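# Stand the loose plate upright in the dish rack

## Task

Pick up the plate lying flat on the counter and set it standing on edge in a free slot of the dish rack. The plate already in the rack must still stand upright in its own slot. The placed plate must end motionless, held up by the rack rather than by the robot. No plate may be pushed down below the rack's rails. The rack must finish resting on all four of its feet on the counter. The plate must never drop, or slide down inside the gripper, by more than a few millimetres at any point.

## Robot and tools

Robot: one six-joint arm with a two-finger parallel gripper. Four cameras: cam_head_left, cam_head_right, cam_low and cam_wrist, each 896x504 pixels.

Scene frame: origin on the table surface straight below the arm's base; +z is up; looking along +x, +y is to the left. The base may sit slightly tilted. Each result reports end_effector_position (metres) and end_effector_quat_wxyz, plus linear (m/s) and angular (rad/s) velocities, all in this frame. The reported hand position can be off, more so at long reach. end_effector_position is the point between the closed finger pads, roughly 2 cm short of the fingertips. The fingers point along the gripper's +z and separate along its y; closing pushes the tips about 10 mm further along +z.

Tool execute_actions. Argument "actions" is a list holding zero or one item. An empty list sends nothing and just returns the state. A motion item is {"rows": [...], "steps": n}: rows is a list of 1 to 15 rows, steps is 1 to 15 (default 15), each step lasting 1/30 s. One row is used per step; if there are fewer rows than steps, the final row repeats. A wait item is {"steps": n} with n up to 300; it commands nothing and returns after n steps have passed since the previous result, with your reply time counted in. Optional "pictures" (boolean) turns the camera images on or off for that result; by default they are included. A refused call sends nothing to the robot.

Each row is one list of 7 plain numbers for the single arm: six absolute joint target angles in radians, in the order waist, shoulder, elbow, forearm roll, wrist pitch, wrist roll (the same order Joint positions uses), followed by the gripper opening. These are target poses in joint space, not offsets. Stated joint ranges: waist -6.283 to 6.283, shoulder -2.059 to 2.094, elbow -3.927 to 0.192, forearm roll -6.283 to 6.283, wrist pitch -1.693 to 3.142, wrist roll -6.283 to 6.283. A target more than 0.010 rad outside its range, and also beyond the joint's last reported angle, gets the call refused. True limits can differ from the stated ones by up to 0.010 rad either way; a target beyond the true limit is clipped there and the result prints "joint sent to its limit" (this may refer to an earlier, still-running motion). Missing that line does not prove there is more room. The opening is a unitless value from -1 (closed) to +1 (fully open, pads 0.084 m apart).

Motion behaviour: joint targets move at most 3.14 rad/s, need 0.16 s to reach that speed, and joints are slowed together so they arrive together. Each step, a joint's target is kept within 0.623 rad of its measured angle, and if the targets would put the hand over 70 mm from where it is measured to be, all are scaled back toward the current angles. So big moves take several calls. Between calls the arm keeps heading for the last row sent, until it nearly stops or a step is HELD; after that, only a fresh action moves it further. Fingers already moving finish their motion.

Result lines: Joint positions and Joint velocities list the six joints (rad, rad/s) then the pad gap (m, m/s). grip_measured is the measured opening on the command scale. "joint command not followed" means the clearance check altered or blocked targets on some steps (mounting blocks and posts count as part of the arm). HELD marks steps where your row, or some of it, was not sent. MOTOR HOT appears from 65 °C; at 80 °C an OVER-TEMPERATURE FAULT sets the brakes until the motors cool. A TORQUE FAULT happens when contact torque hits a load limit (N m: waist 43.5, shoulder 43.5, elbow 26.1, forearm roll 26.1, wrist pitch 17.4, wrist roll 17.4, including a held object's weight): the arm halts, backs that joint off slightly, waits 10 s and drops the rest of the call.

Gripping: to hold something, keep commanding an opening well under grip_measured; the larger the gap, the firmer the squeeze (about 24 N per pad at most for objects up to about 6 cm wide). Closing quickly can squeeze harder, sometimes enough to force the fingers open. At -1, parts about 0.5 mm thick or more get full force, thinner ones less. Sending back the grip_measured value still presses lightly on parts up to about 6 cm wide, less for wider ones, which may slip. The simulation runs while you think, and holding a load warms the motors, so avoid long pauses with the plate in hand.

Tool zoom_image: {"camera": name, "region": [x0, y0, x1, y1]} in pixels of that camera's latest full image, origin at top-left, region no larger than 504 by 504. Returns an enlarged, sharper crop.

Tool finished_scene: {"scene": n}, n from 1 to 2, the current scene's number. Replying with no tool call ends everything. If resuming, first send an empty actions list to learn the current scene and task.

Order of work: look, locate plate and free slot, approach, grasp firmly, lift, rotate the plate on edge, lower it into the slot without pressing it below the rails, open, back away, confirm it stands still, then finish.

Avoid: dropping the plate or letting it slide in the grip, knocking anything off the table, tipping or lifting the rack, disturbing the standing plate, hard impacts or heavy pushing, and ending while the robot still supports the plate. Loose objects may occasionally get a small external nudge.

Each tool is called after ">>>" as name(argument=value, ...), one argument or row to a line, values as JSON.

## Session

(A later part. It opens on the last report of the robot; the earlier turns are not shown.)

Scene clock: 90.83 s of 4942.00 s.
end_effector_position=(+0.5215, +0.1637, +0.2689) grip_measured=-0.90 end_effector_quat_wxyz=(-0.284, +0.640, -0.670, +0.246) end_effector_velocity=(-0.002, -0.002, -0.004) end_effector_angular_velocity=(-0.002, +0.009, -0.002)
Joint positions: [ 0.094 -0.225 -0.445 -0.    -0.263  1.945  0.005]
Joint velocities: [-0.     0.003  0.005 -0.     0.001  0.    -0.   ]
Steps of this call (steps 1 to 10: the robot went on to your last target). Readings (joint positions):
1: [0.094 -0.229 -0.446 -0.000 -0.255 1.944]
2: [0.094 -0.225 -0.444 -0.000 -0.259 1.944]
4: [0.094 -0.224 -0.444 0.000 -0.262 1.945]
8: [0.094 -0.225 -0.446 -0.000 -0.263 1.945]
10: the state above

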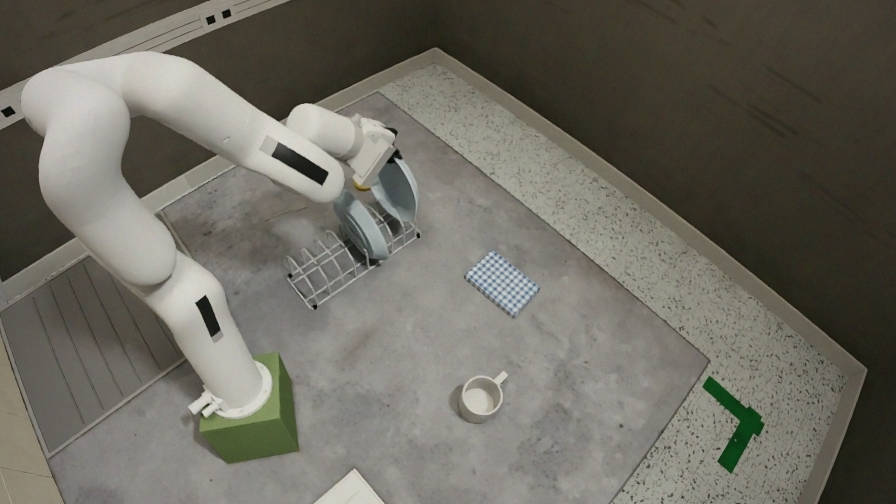

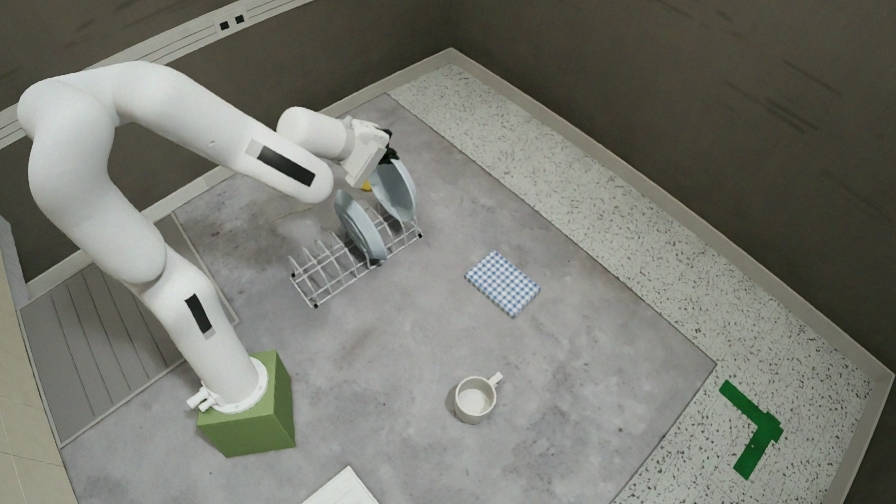

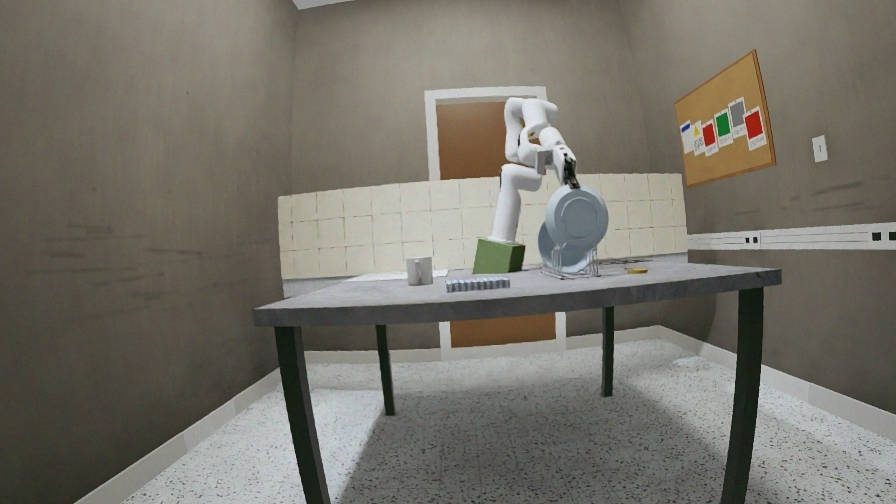

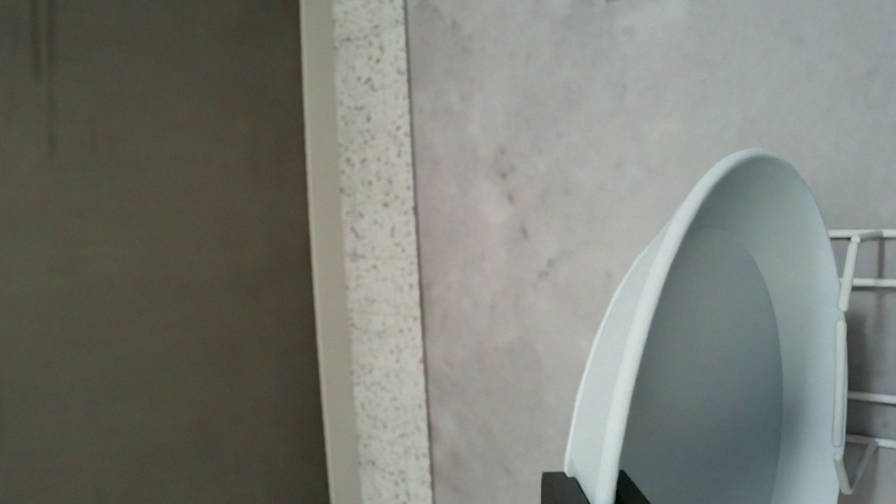

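>>> execute_actions(
  actions=[
    {"rows":[[0.0955,-0.214,-0.446,0,-0.272,1.946,-1],[0.0965,-0.204,-0.446,0,-0.282,1.948,-1],[0.0975,-0.194,-0.447,0,-0.291,1.949,-1],[0.099,-0.183,-0.448,0,-0.301,1.95,-1],[0.1,-0.173,-0.448,0,-0.31,1.952,-1],[0.101,-0.163,-0.449,0,-0.32,1.953,-1],[0.102,-0.153,-0.45,0,-0.329,1.954,-1],[0.103,-0.143,-0.45,0,-0.339,1.956,-1],[0.104,-0.133,-0.451,0,-0.348,1.957,-1],[0.105,-0.123,-0.452,0,-0.358,1.958,-1],[0.106,-0.113,-0.452,0,-0.367,1.96,-1],[0.107,-0.102,-0.453,0,-0.377,1.961,-1],[0.108,-0.092,-0.454,0,-0.386,1.962,-1],[0.109,-0.082,-0.454,0,-0.396,1.964,-1],[0.11,-0.072,-0.455,0,-0.405,1.965,-1]]},
  ],
  pictures=false,
)

>>> execute_actions(
  actions=[
    {"steps":12},
  ],
)

>>> zoom_image(
  camera="cam_head_right",
  region=[340,140,460,260],
)

>>> zoom_image(
  camera="cam_low",
  region=[530,200,620,290],
)

Scene clock: 98.47 s of 4942.00 s.
end_effector_position=(+0.5247, +0.1654, +0.2361) grip_measured=-0.89 end_effector_quat_wxyz=(-0.288, +0.638, -0.672, +0.241) end_effector_velocity=(+0.020, +0.014, -0.049) end_effector_angular_velocity=(+0.057, -0.068, +0.016)
Joint positions: [ 0.108 -0.097 -0.455 -0.    -0.384  1.962  0.005]
Joint velocities: [ 0.034  0.277 -0.054 -0.001 -0.305  0.046  0.006]
Steps of this call (steps 1 to 30: the robot went on to your last target; steps 31 to 120: nothing new was sent; then 3.13 s passed at rest; steps 121 to 135: all 15 steps of this action). Readings (joint positions):
121: [0.095 -0.224 -0.445 0.000 -0.263 1.945]
122: [0.095 -0.221 -0.446 0.000 -0.266 1.945]
124: [0.096 -0.207 -0.447 0.000 -0.280 1.947]
128: [0.101 -0.166 -0.448 -0.000 -0.316 1.952]
135: the state above

Scene clock: 98.87 s of 4942.00 s.
end_effector_position=(+0.5232, +0.1642, +0.2272) grip_measured=-0.89 end_effector_quat_wxyz=(-0.286, +0.639, -0.673, +0.238) end_effector_velocity=(+0.001, +0.000, +0.001) end_effector_angular_velocity=(+0.000, -0.003, +0.001)
Joint positions: [ 0.11  -0.071 -0.454 -0.    -0.404  1.965  0.005]
Joint velocities: [-0.     0.    -0.001 -0.001 -0.002 -0.     0.   ]
Steps of this call (steps 1 to 12: the robot went on to your last target). Readings (joint positions):
1: [0.109 -0.088 -0.456 -0.000 -0.394 1.964]
2: [0.110 -0.080 -0.457 -0.000 -0.400 1.965]
4: [0.110 -0.072 -0.453 0.000 -0.403 1.965]
8: [0.110 -0.071 -0.453 -0.000 -0.404 1.965]
12: the state above

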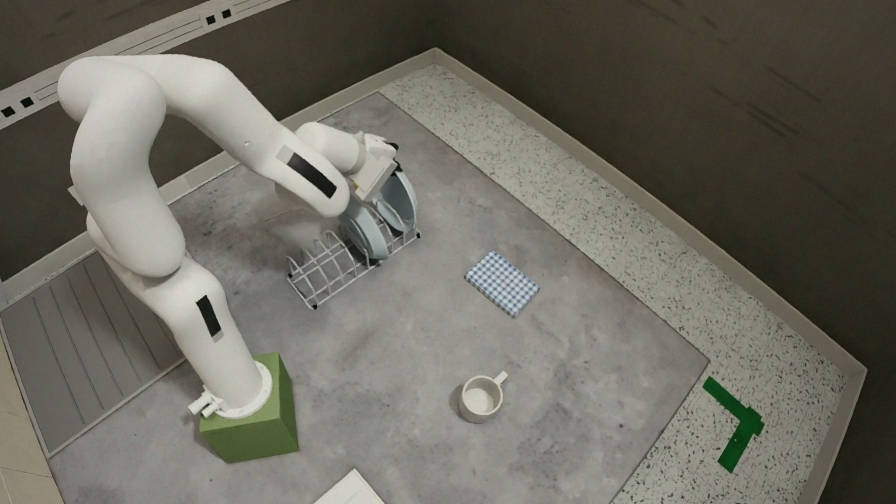

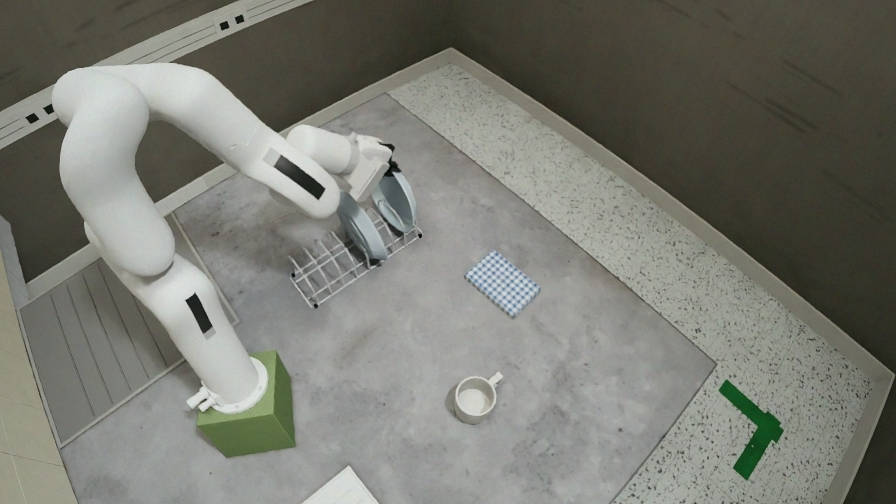

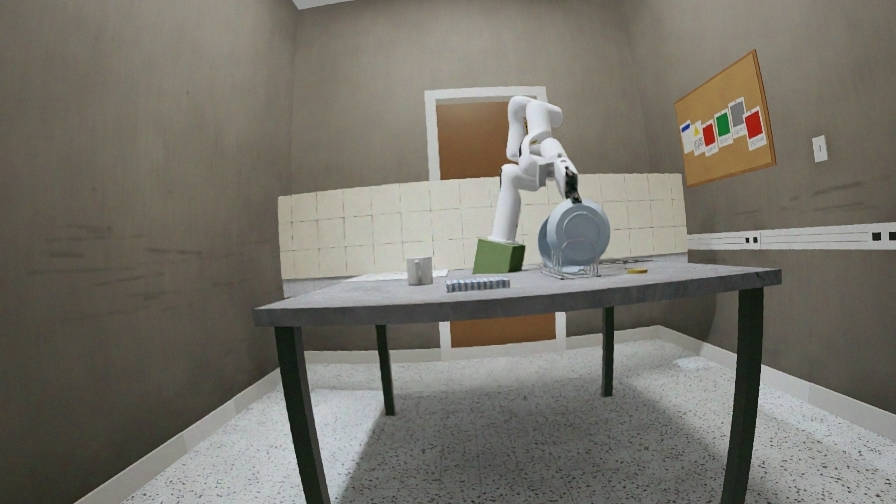

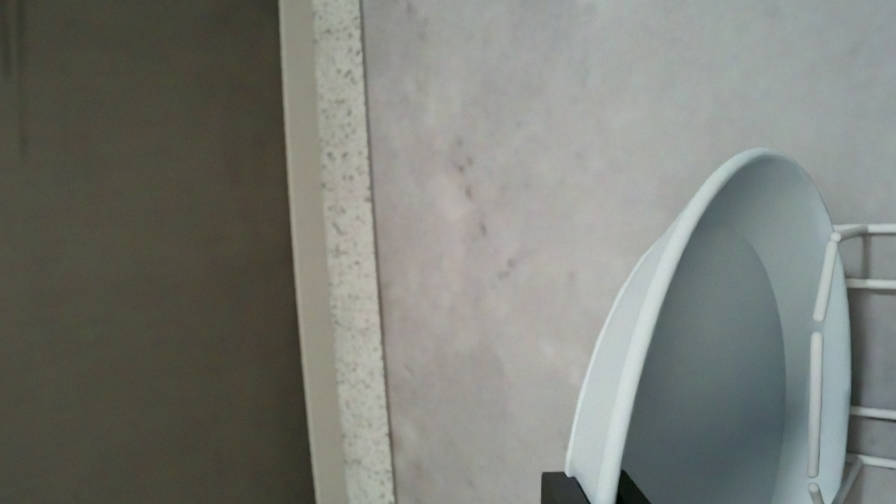

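Region (340, 140, 460, 260) of cam_head_right's 896x504 image, scaled by 4.200, with more detail than that image has.

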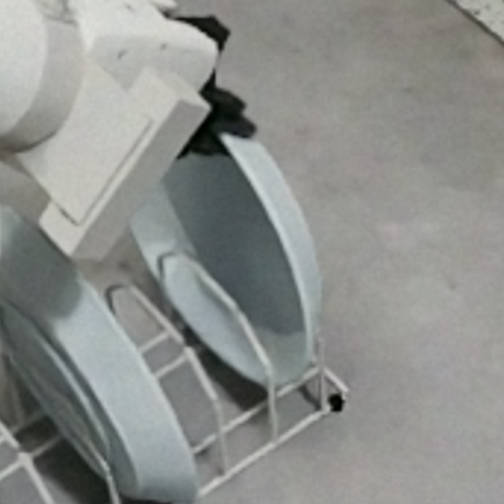

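Region (530, 200, 620, 290) of cam_low's 896x504 image, scaled by 5.600, with more detail than that image has.

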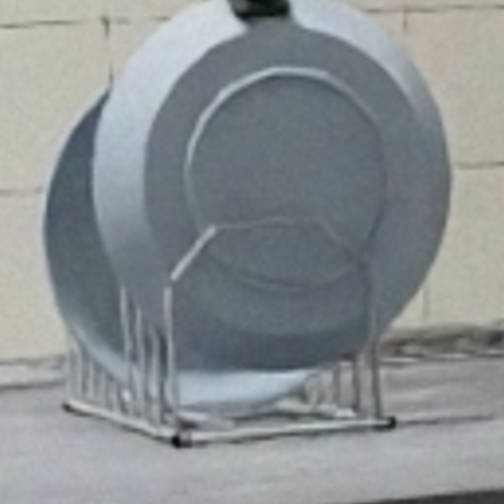

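>>> execute_actions(
  actions=[
    {"rows":[[0.11,-0.066,-0.455,0,-0.411,1.965,-1],[0.11,-0.06,-0.455,0,-0.417,1.965,-1],[0.11,-0.054,-0.456,0,-0.422,1.965,-1],[0.11,-0.048,-0.456,0,-0.428,1.965,-1],[0.11,-0.042,-0.456,0,-0.434,1.965,-1],[0.11,-0.036,-0.456,0,-0.44,1.965,-1],[0.11,-0.03,-0.457,0,-0.445,1.965,-1],[0.11,-0.024,-0.457,0,-0.451,1.965,-1],[0.11,-0.018,-0.457,0,-0.457,1.965,-1],[0.11,-0.012,-0.457,0,-0.463,1.965,-1],[0.11,-0.006,-0.458,0,-0.468,1.965,-1],[0.11,0.001,-0.458,0,-0.475,1.965,-1]],"steps":15},
  ],
  pictures=false,
)

>>> execute_actions(
  actions=[
    {"steps":10},
  ],
)

>>> zoom_image(
  camera="cam_low",
  region=[530,200,620,290],
)

Scene clock: 102.90 s of 4942.00 s.
end_effector_position=(+0.5236, +0.1613, +0.2098) grip_measured=-0.89 end_effector_quat_wxyz=(-0.287, +0.639, -0.672, +0.239) end_effector_velocity=(-0.006, -0.003, -0.017) end_effector_angular_velocity=(-0.002, +0.013, +0.001)
Joint positions: [ 0.111 -0.001 -0.458 -0.001 -0.474  1.965  0.005]
Joint velocities: [ 0.004  0.047  0.011 -0.001 -0.046  0.002 -0.002]
Steps of this call (steps 1 to 30: the robot went on to your last target; steps 31 to 106: nothing new was sent; steps 107 to 121: all 15 steps of this action). Readings (joint positions):
107: [0.110 -0.072 -0.455 -0.000 -0.405 1.965]
108: [0.110 -0.070 -0.455 0.000 -0.407 1.965]
110: [0.110 -0.063 -0.457 0.000 -0.417 1.965]
114: [0.110 -0.042 -0.462 0.000 -0.442 1.965]
121: the state above

Scene clock: 103.23 s of 4942.00 s.
end_effector_position=(+0.5237, +0.1609, +0.2095) grip_measured=-0.89 end_effector_quat_wxyz=(-0.287, +0.638, -0.673, +0.239) end_effector_velocity=(+0.001, +0.000, +0.001) end_effector_angular_velocity=(-0.000, -0.002, +0.002)
Joint positions: [ 0.11   0.001 -0.458 -0.    -0.475  1.965  0.005]
Joint velocities: [-0.001  0.    -0.002 -0.002 -0.001 -0.     0.   ]
Steps of this call (steps 1 to 10: the robot went on to your last target). Readings (joint positions):
1: [0.111 0.000 -0.458 -0.001 -0.474 1.965]
2: [0.111 0.001 -0.458 -0.000 -0.475 1.965]
4: [0.110 0.001 -0.458 -0.000 -0.475 1.965]
8: [0.110 0.001 -0.458 -0.000 -0.475 1.965]
10: the state above

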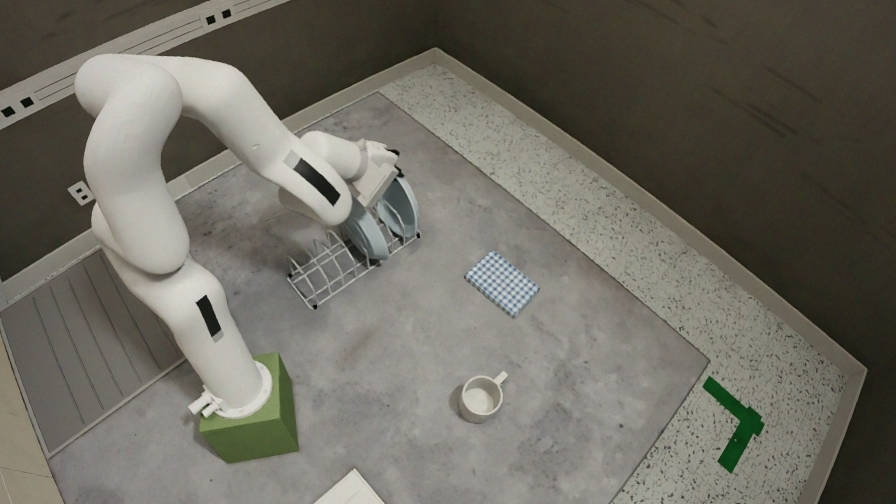

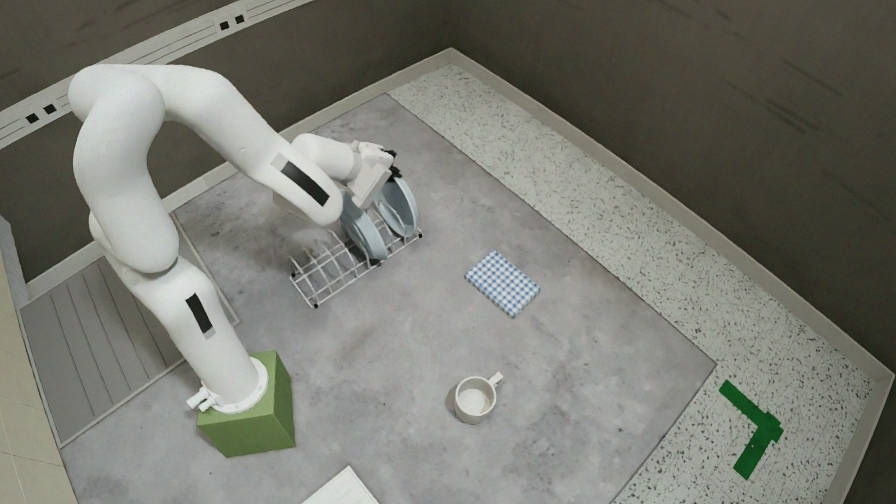

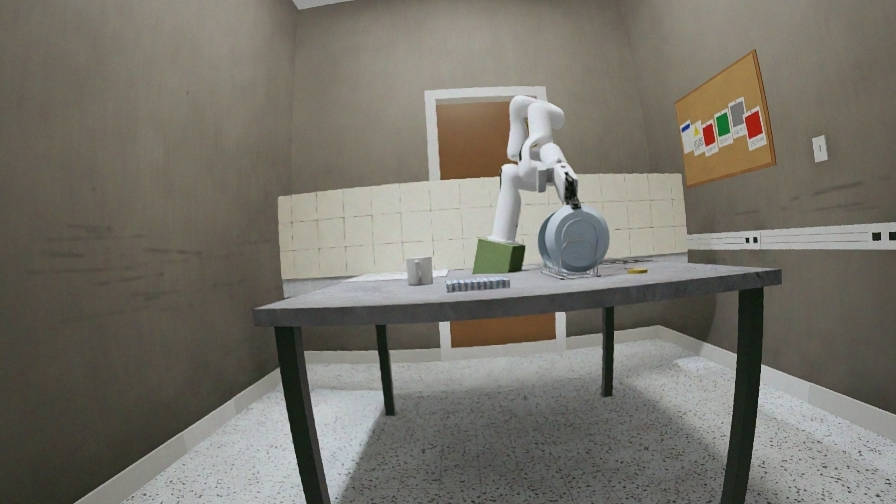

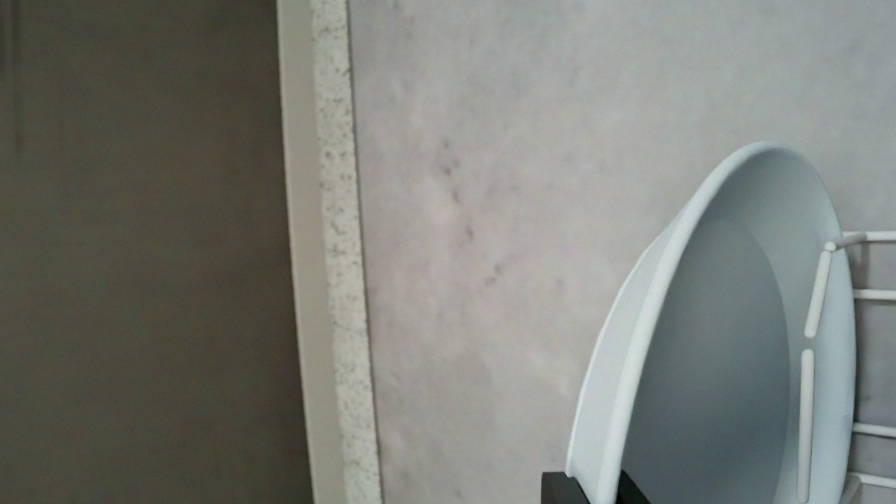

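Region (530, 200, 620, 290) of cam_low's 896x504 image, scaled by 5.600, with more detail than that image has.

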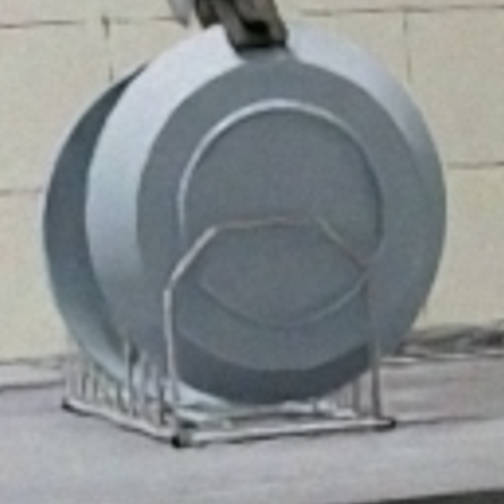

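>>> execute_actions(
  actions=[
    {"rows":[[0.1105,0.001,-0.456,0,-0.477,1.965,-1],[0.111,0.001,-0.454,0,-0.479,1.965,-1],[0.111,0.002,-0.452,0,-0.482,1.965,-1],[0.1115,0.004,-0.451,0,-0.485,1.965,-1],[0.112,0.007,-0.45,0,-0.489,1.965,-1],[0.112,0.01,-0.449,0,-0.493,1.965,-1],[0.1125,0.013,-0.449,0,-0.496,1.965,-1],[0.113,0.016,-0.449,0,-0.499,1.965,-1],[0.113,0.019,-0.449,0,-0.502,1.965,-1],[0.1135,0.022,-0.449,0,-0.505,1.965,-1],[0.114,0.024,-0.449,0,-0.507,1.965,-1]],"steps":15},
  ],
)

>>> zoom_image(
  camera="cam_low",
  region=[530,200,620,290],
)

>>> zoom_image(
  camera="cam_head_right",
  region=[340,140,460,260],
)

Scene clock: 106.27 s of 4942.00 s.
end_effector_position=(+0.5214, +0.1601, +0.2034) grip_measured=-0.89 end_effector_quat_wxyz=(-0.290, +0.638, -0.672, +0.239) end_effector_velocity=(-0.001, +0.004, -0.000) end_effector_angular_velocity=(+0.001, -0.003, +0.009)
Joint positions: [ 0.112  0.023 -0.451  0.001 -0.508  1.965  0.005]
Joint velocities: [ 0.005  0.002  0.001 -0.004 -0.008  0.     0.   ]
Steps of this call (steps 1 to 15: the robot went on to your last target; steps 16 to 76: nothing new was sent; steps 77 to 91: all 15 steps of this action). Readings (joint positions):
77: [0.110 0.001 -0.458 0.000 -0.475 1.965]
78: [0.110 0.001 -0.457 0.000 -0.476 1.965]
80: [0.111 0.001 -0.455 0.000 -0.479 1.965]
84: [0.111 0.012 -0.449 0.001 -0.491 1.965]
91: the state above

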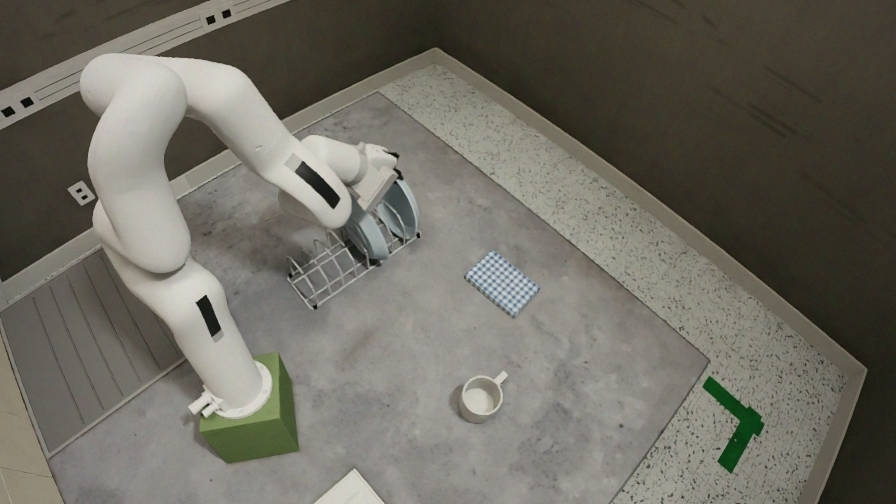

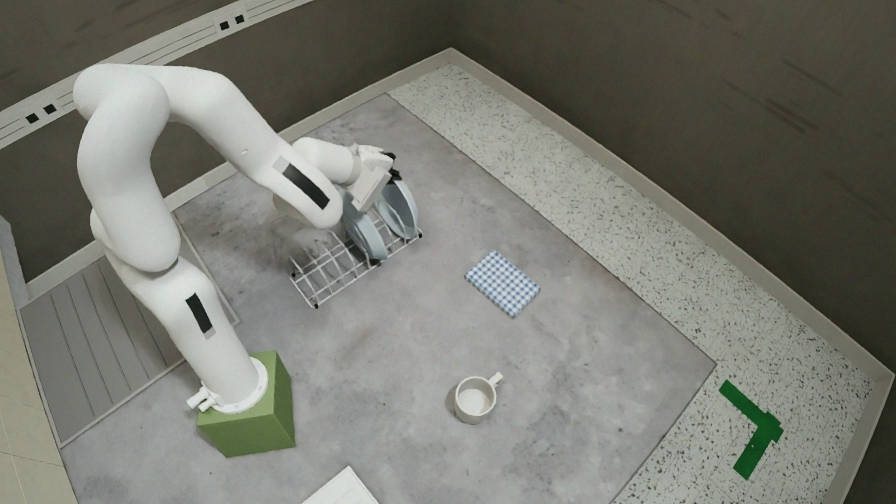

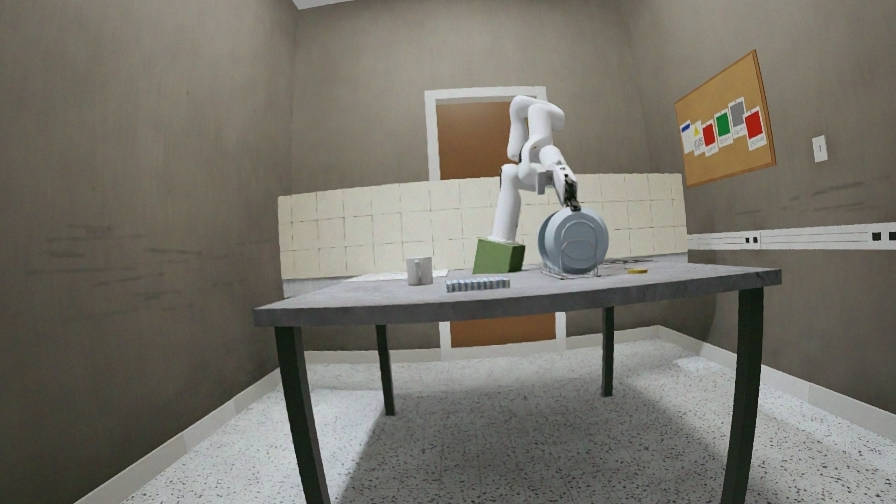

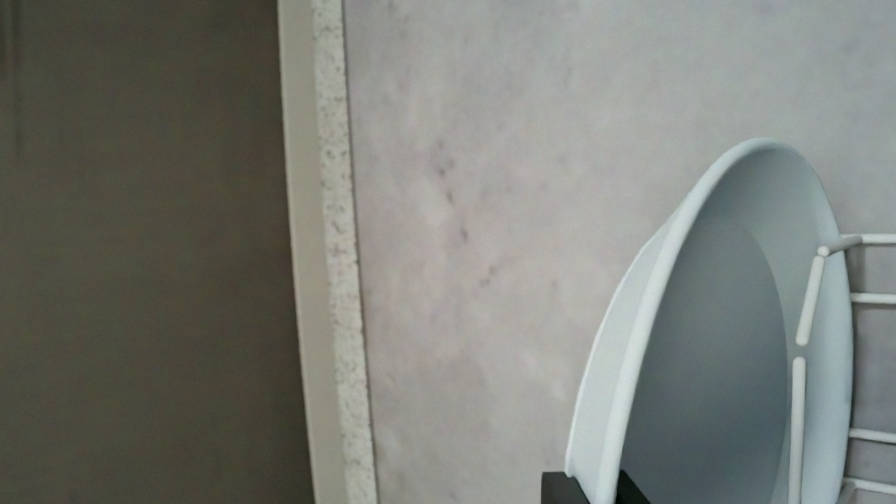

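Region (530, 200, 620, 290) of cam_low's 896x504 image, scaled by 5.600, with more detail than that image has.

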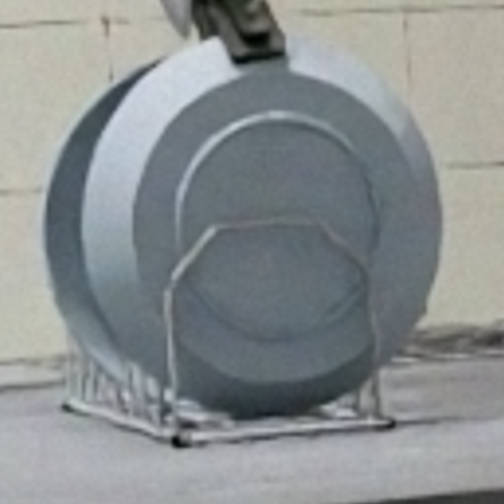

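Region (340, 140, 460, 260) of cam_head_right's 896x504 image, scaled by 4.200, with more detail than that image has.

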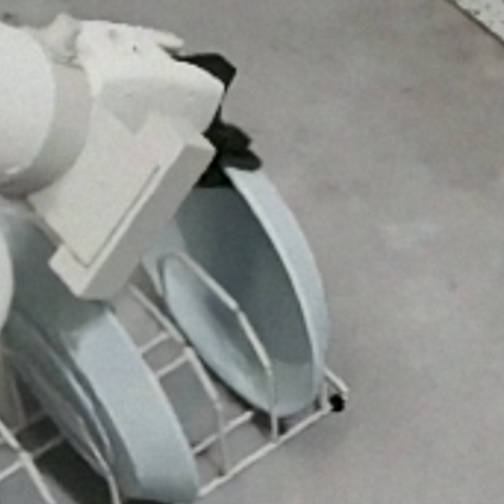

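>>> execute_actions(
  actions=[
    {"rows":[[0.111,0.023,-0.45,0,-0.507,1.965,-1],[0.11,0.023,-0.45,0,-0.507,1.965,-1],[0.109,0.024,-0.45,0,-0.508,1.965,-1],[0.108,0.025,-0.45,0,-0.509,1.965,-1],[0.107,0.026,-0.45,0,-0.51,1.965,-1],[0.106,0.027,-0.45,0,-0.511,1.965,-1],[0.106,0.028,-0.45,0,-0.512,1.965,-1],[0.106,0.029,-0.45,0,-0.513,1.965,-1],[0.106,0.03,-0.45,0,-0.514,1.965,-1],[0.106,0.031,-0.45,0,-0.515,1.965,-1]],"steps":15},
  ],
)

>>> zoom_image(
  camera="cam_low",
  region=[530,200,620,290],
)

Scene clock: 110.23 s of 4942.00 s.
end_effector_position=(+0.5214, +0.1567, +0.2015) grip_measured=-0.89 end_effector_quat_wxyz=(-0.289, +0.637, -0.673, +0.241) end_effector_velocity=(+0.001, -0.000, +0.000) end_effector_angular_velocity=(-0.000, -0.002, +0.001)
Joint positions: [ 0.107  0.031 -0.45  -0.    -0.517  1.965  0.005]
Joint velocities: [-0.001  0.002 -0.001 -0.    -0.003 -0.001  0.   ]
Steps of this call (steps 1 to 15: the robot went on to your last target; steps 16 to 100: nothing new was sent; then 0.13 s passed at rest; steps 101 to 115: all 15 steps of this action). Readings (joint positions):
101: [0.114 0.024 -0.449 -0.000 -0.510 1.965]
102: [0.113 0.024 -0.449 -0.000 -0.509 1.965]
104: [0.111 0.024 -0.449 -0.000 -0.509 1.965]
108: [0.107 0.027 -0.449 -0.000 -0.512 1.965]
115: the state above

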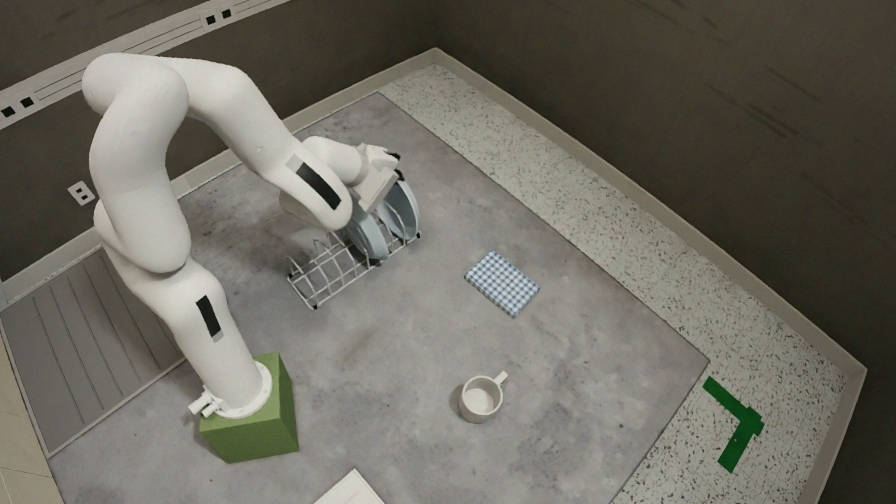

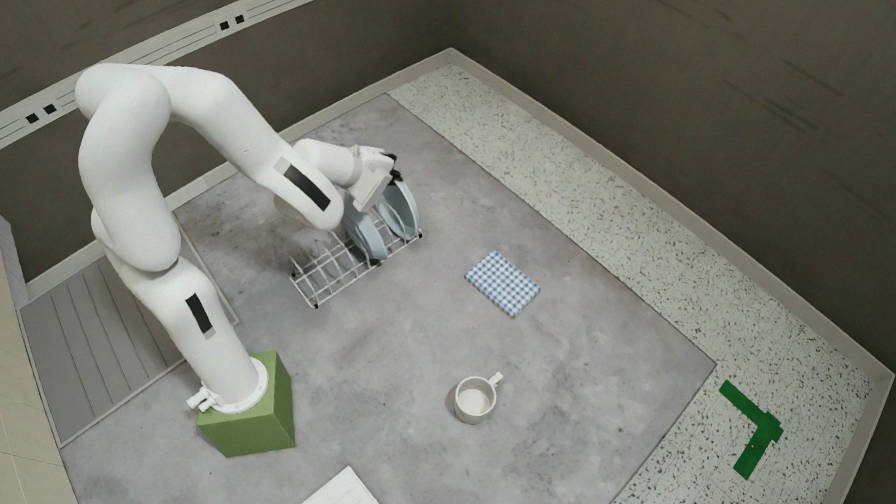

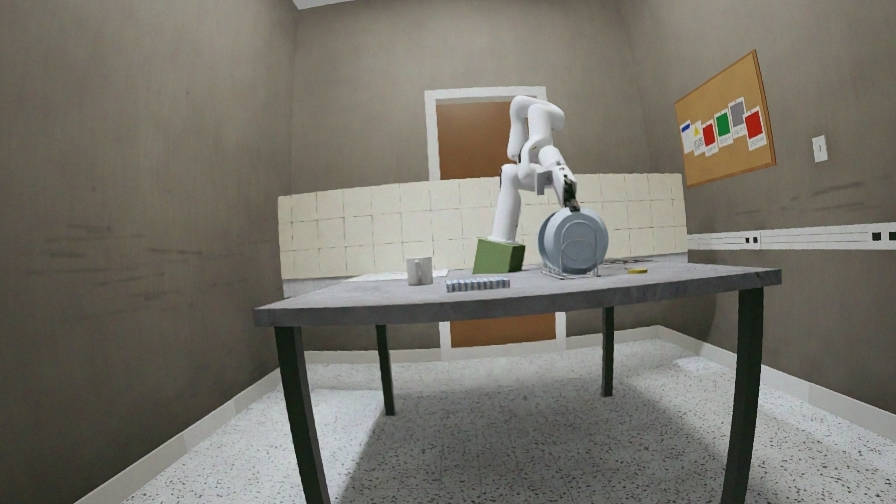

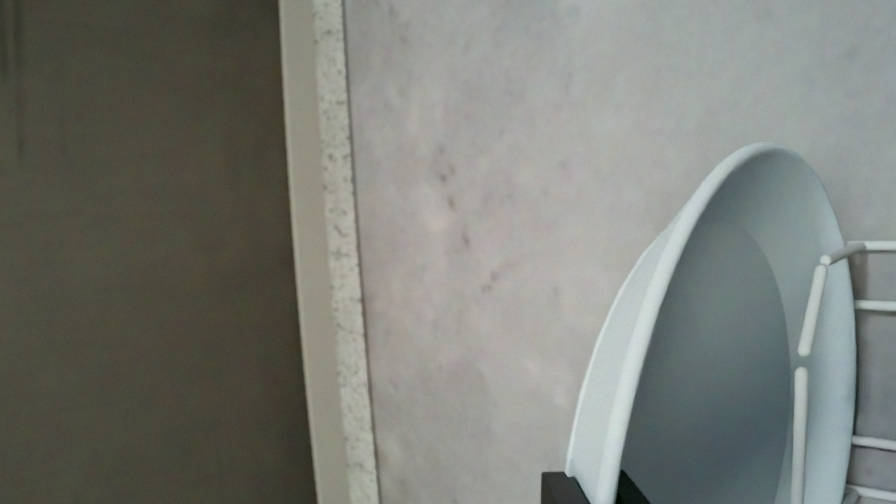

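Region (530, 200, 620, 290) of cam_low's 896x504 image, scaled by 5.600, with more detail than that image has.

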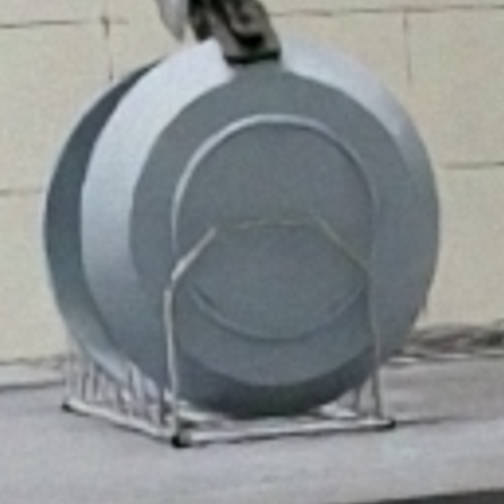

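>>> execute_actions(
  actions=[
    {"rows":[[0.107,0.03,-0.45,0,-0.516,1.965,-0.95],[0.107,0.03,-0.45,0,-0.516,1.965,-0.92],[0.107,0.03,-0.45,0,-0.516,1.965,-0.89],[0.107,0.03,-0.45,0,-0.516,1.965,-0.86],[0.107,0.03,-0.45,0,-0.516,1.965,-0.83],[0.107,0.03,-0.45,0,-0.516,1.965,-0.8],[0.107,0.03,-0.45,0,-0.516,1.965,-0.77],[0.107,0.03,-0.45,0,-0.516,1.965,-0.74],[0.107,0.03,-0.45,0,-0.516,1.965,-0.7],[0.107,0.03,-0.45,0,-0.516,1.965,-0.66],[0.107,0.03,-0.45,0,-0.516,1.965,-0.62],[0.107,0.03,-0.45,0,-0.516,1.965,-0.58],[0.107,0.03,-0.45,0,-0.516,1.965,-0.54],[0.107,0.03,-0.45,0,-0.516,1.965,-0.5],[0.107,0.03,-0.45,0,-0.516,1.965,-0.45]]},
  ],
  pictures=false,
)

>>> execute_actions(
  actions=[
    {"rows":[[0.107,0.03,-0.45,0,-0.516,1.965,-0.38],[0.107,0.03,-0.45,0,-0.516,1.965,-0.3],[0.107,0.03,-0.45,0,-0.516,1.965,-0.2],[0.107,0.03,-0.45,0,-0.516,1.965,-0.1]],"steps":15},
  ],
)

Scene clock: 113.43 s of 4942.00 s.
end_effector_position=(+0.5190, +0.1561, +0.1981) grip_measured=-0.51 end_effector_quat_wxyz=(-0.285, +0.638, -0.674, +0.238) end_effector_velocity=(+0.017, +0.008, +0.023) end_effector_angular_velocity=(+0.016, -0.061, +0.010)
Joint positions: [ 0.108  0.033 -0.446 -0.001 -0.513  1.965  0.021]
Joint velocities: [-0.002 -0.018 -0.027  0.001 -0.018  0.     0.063]
Steps of this call (steps 1 to 15: the robot went on to your last target; steps 16 to 81: nothing new was sent; steps 82 to 96: all 15 steps of this action). Readings (joint positions):
82: [0.106 0.031 -0.450 -0.000 -0.517 1.965]
83: [0.106 0.031 -0.450 0.000 -0.517 1.965]
85: [0.106 0.031 -0.450 0.000 -0.517 1.965]
89: [0.107 0.034 -0.444 0.000 -0.512 1.965]
96: the state above

Scene clock: 113.93 s of 4942.00 s.
end_effector_position=(+0.5214, +0.1569, +0.2016) grip_measured=-0.11 end_effector_quat_wxyz=(-0.289, +0.637, -0.673, +0.240) end_effector_velocity=(+0.000, +0.000, +0.001) end_effector_angular_velocity=(+0.000, -0.002, -0.000)
Joint positions: [ 0.107  0.03  -0.45  -0.    -0.516  1.965  0.039]
Joint velocities: [-0.    -0.001 -0.001  0.    -0.    -0.     0.   ]
Steps of this call (steps 1 to 15: all 15 steps of this action). Readings (joint positions):
1: [0.108 0.032 -0.447 -0.000 -0.514 1.965]
2: [0.108 0.032 -0.448 -0.000 -0.514 1.965]
4: [0.107 0.031 -0.449 -0.000 -0.515 1.965]
8: [0.107 0.031 -0.450 -0.000 -0.516 1.965]
15: the state above

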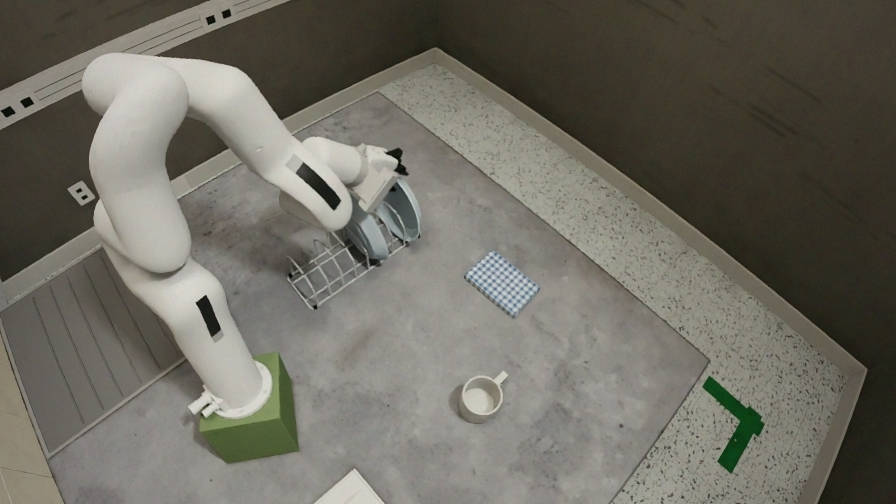

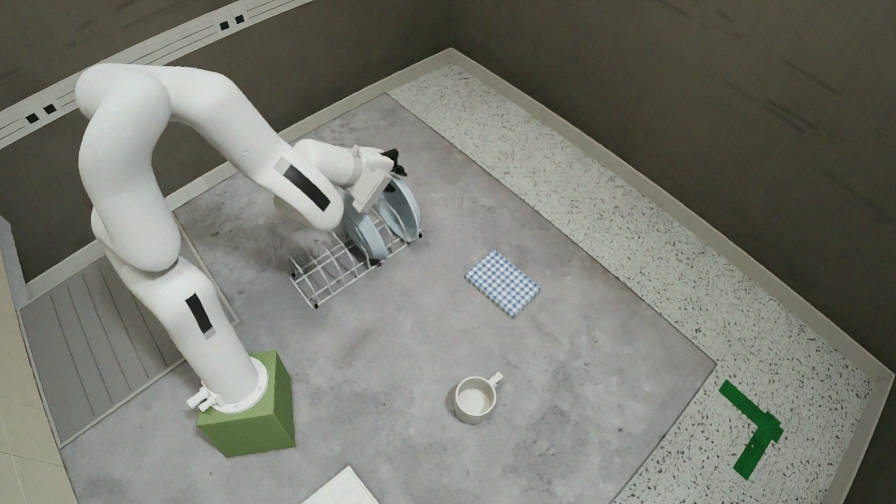

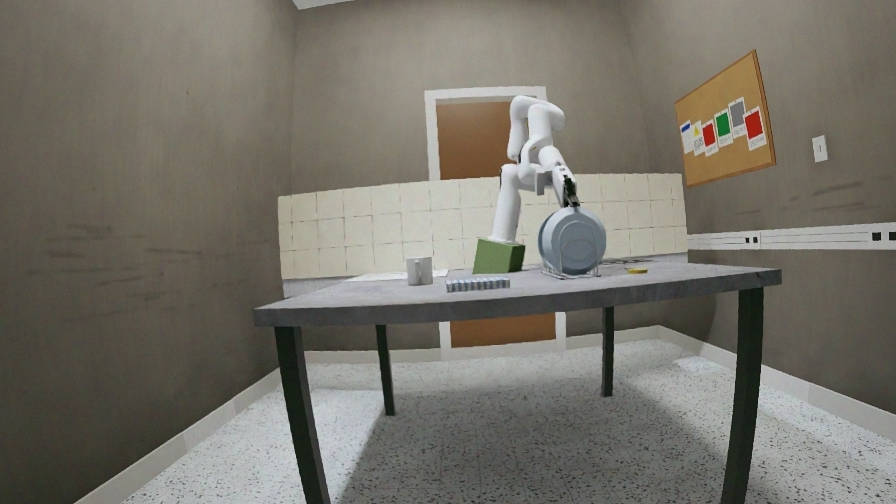

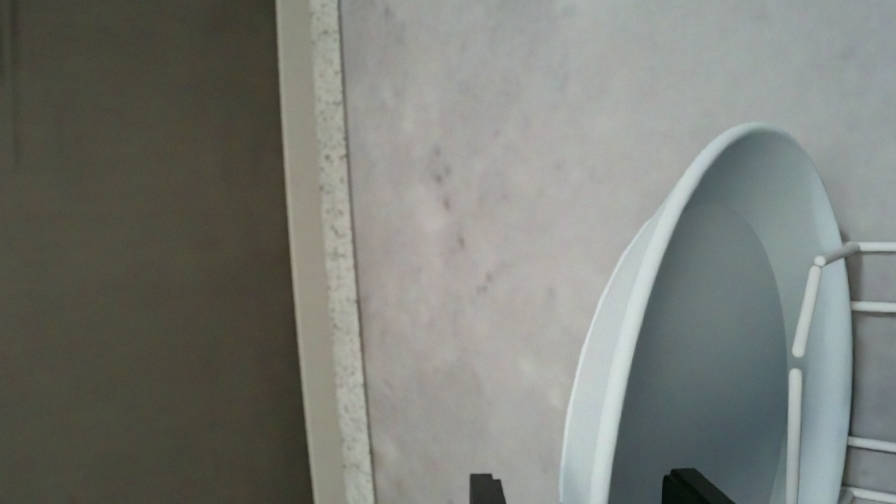

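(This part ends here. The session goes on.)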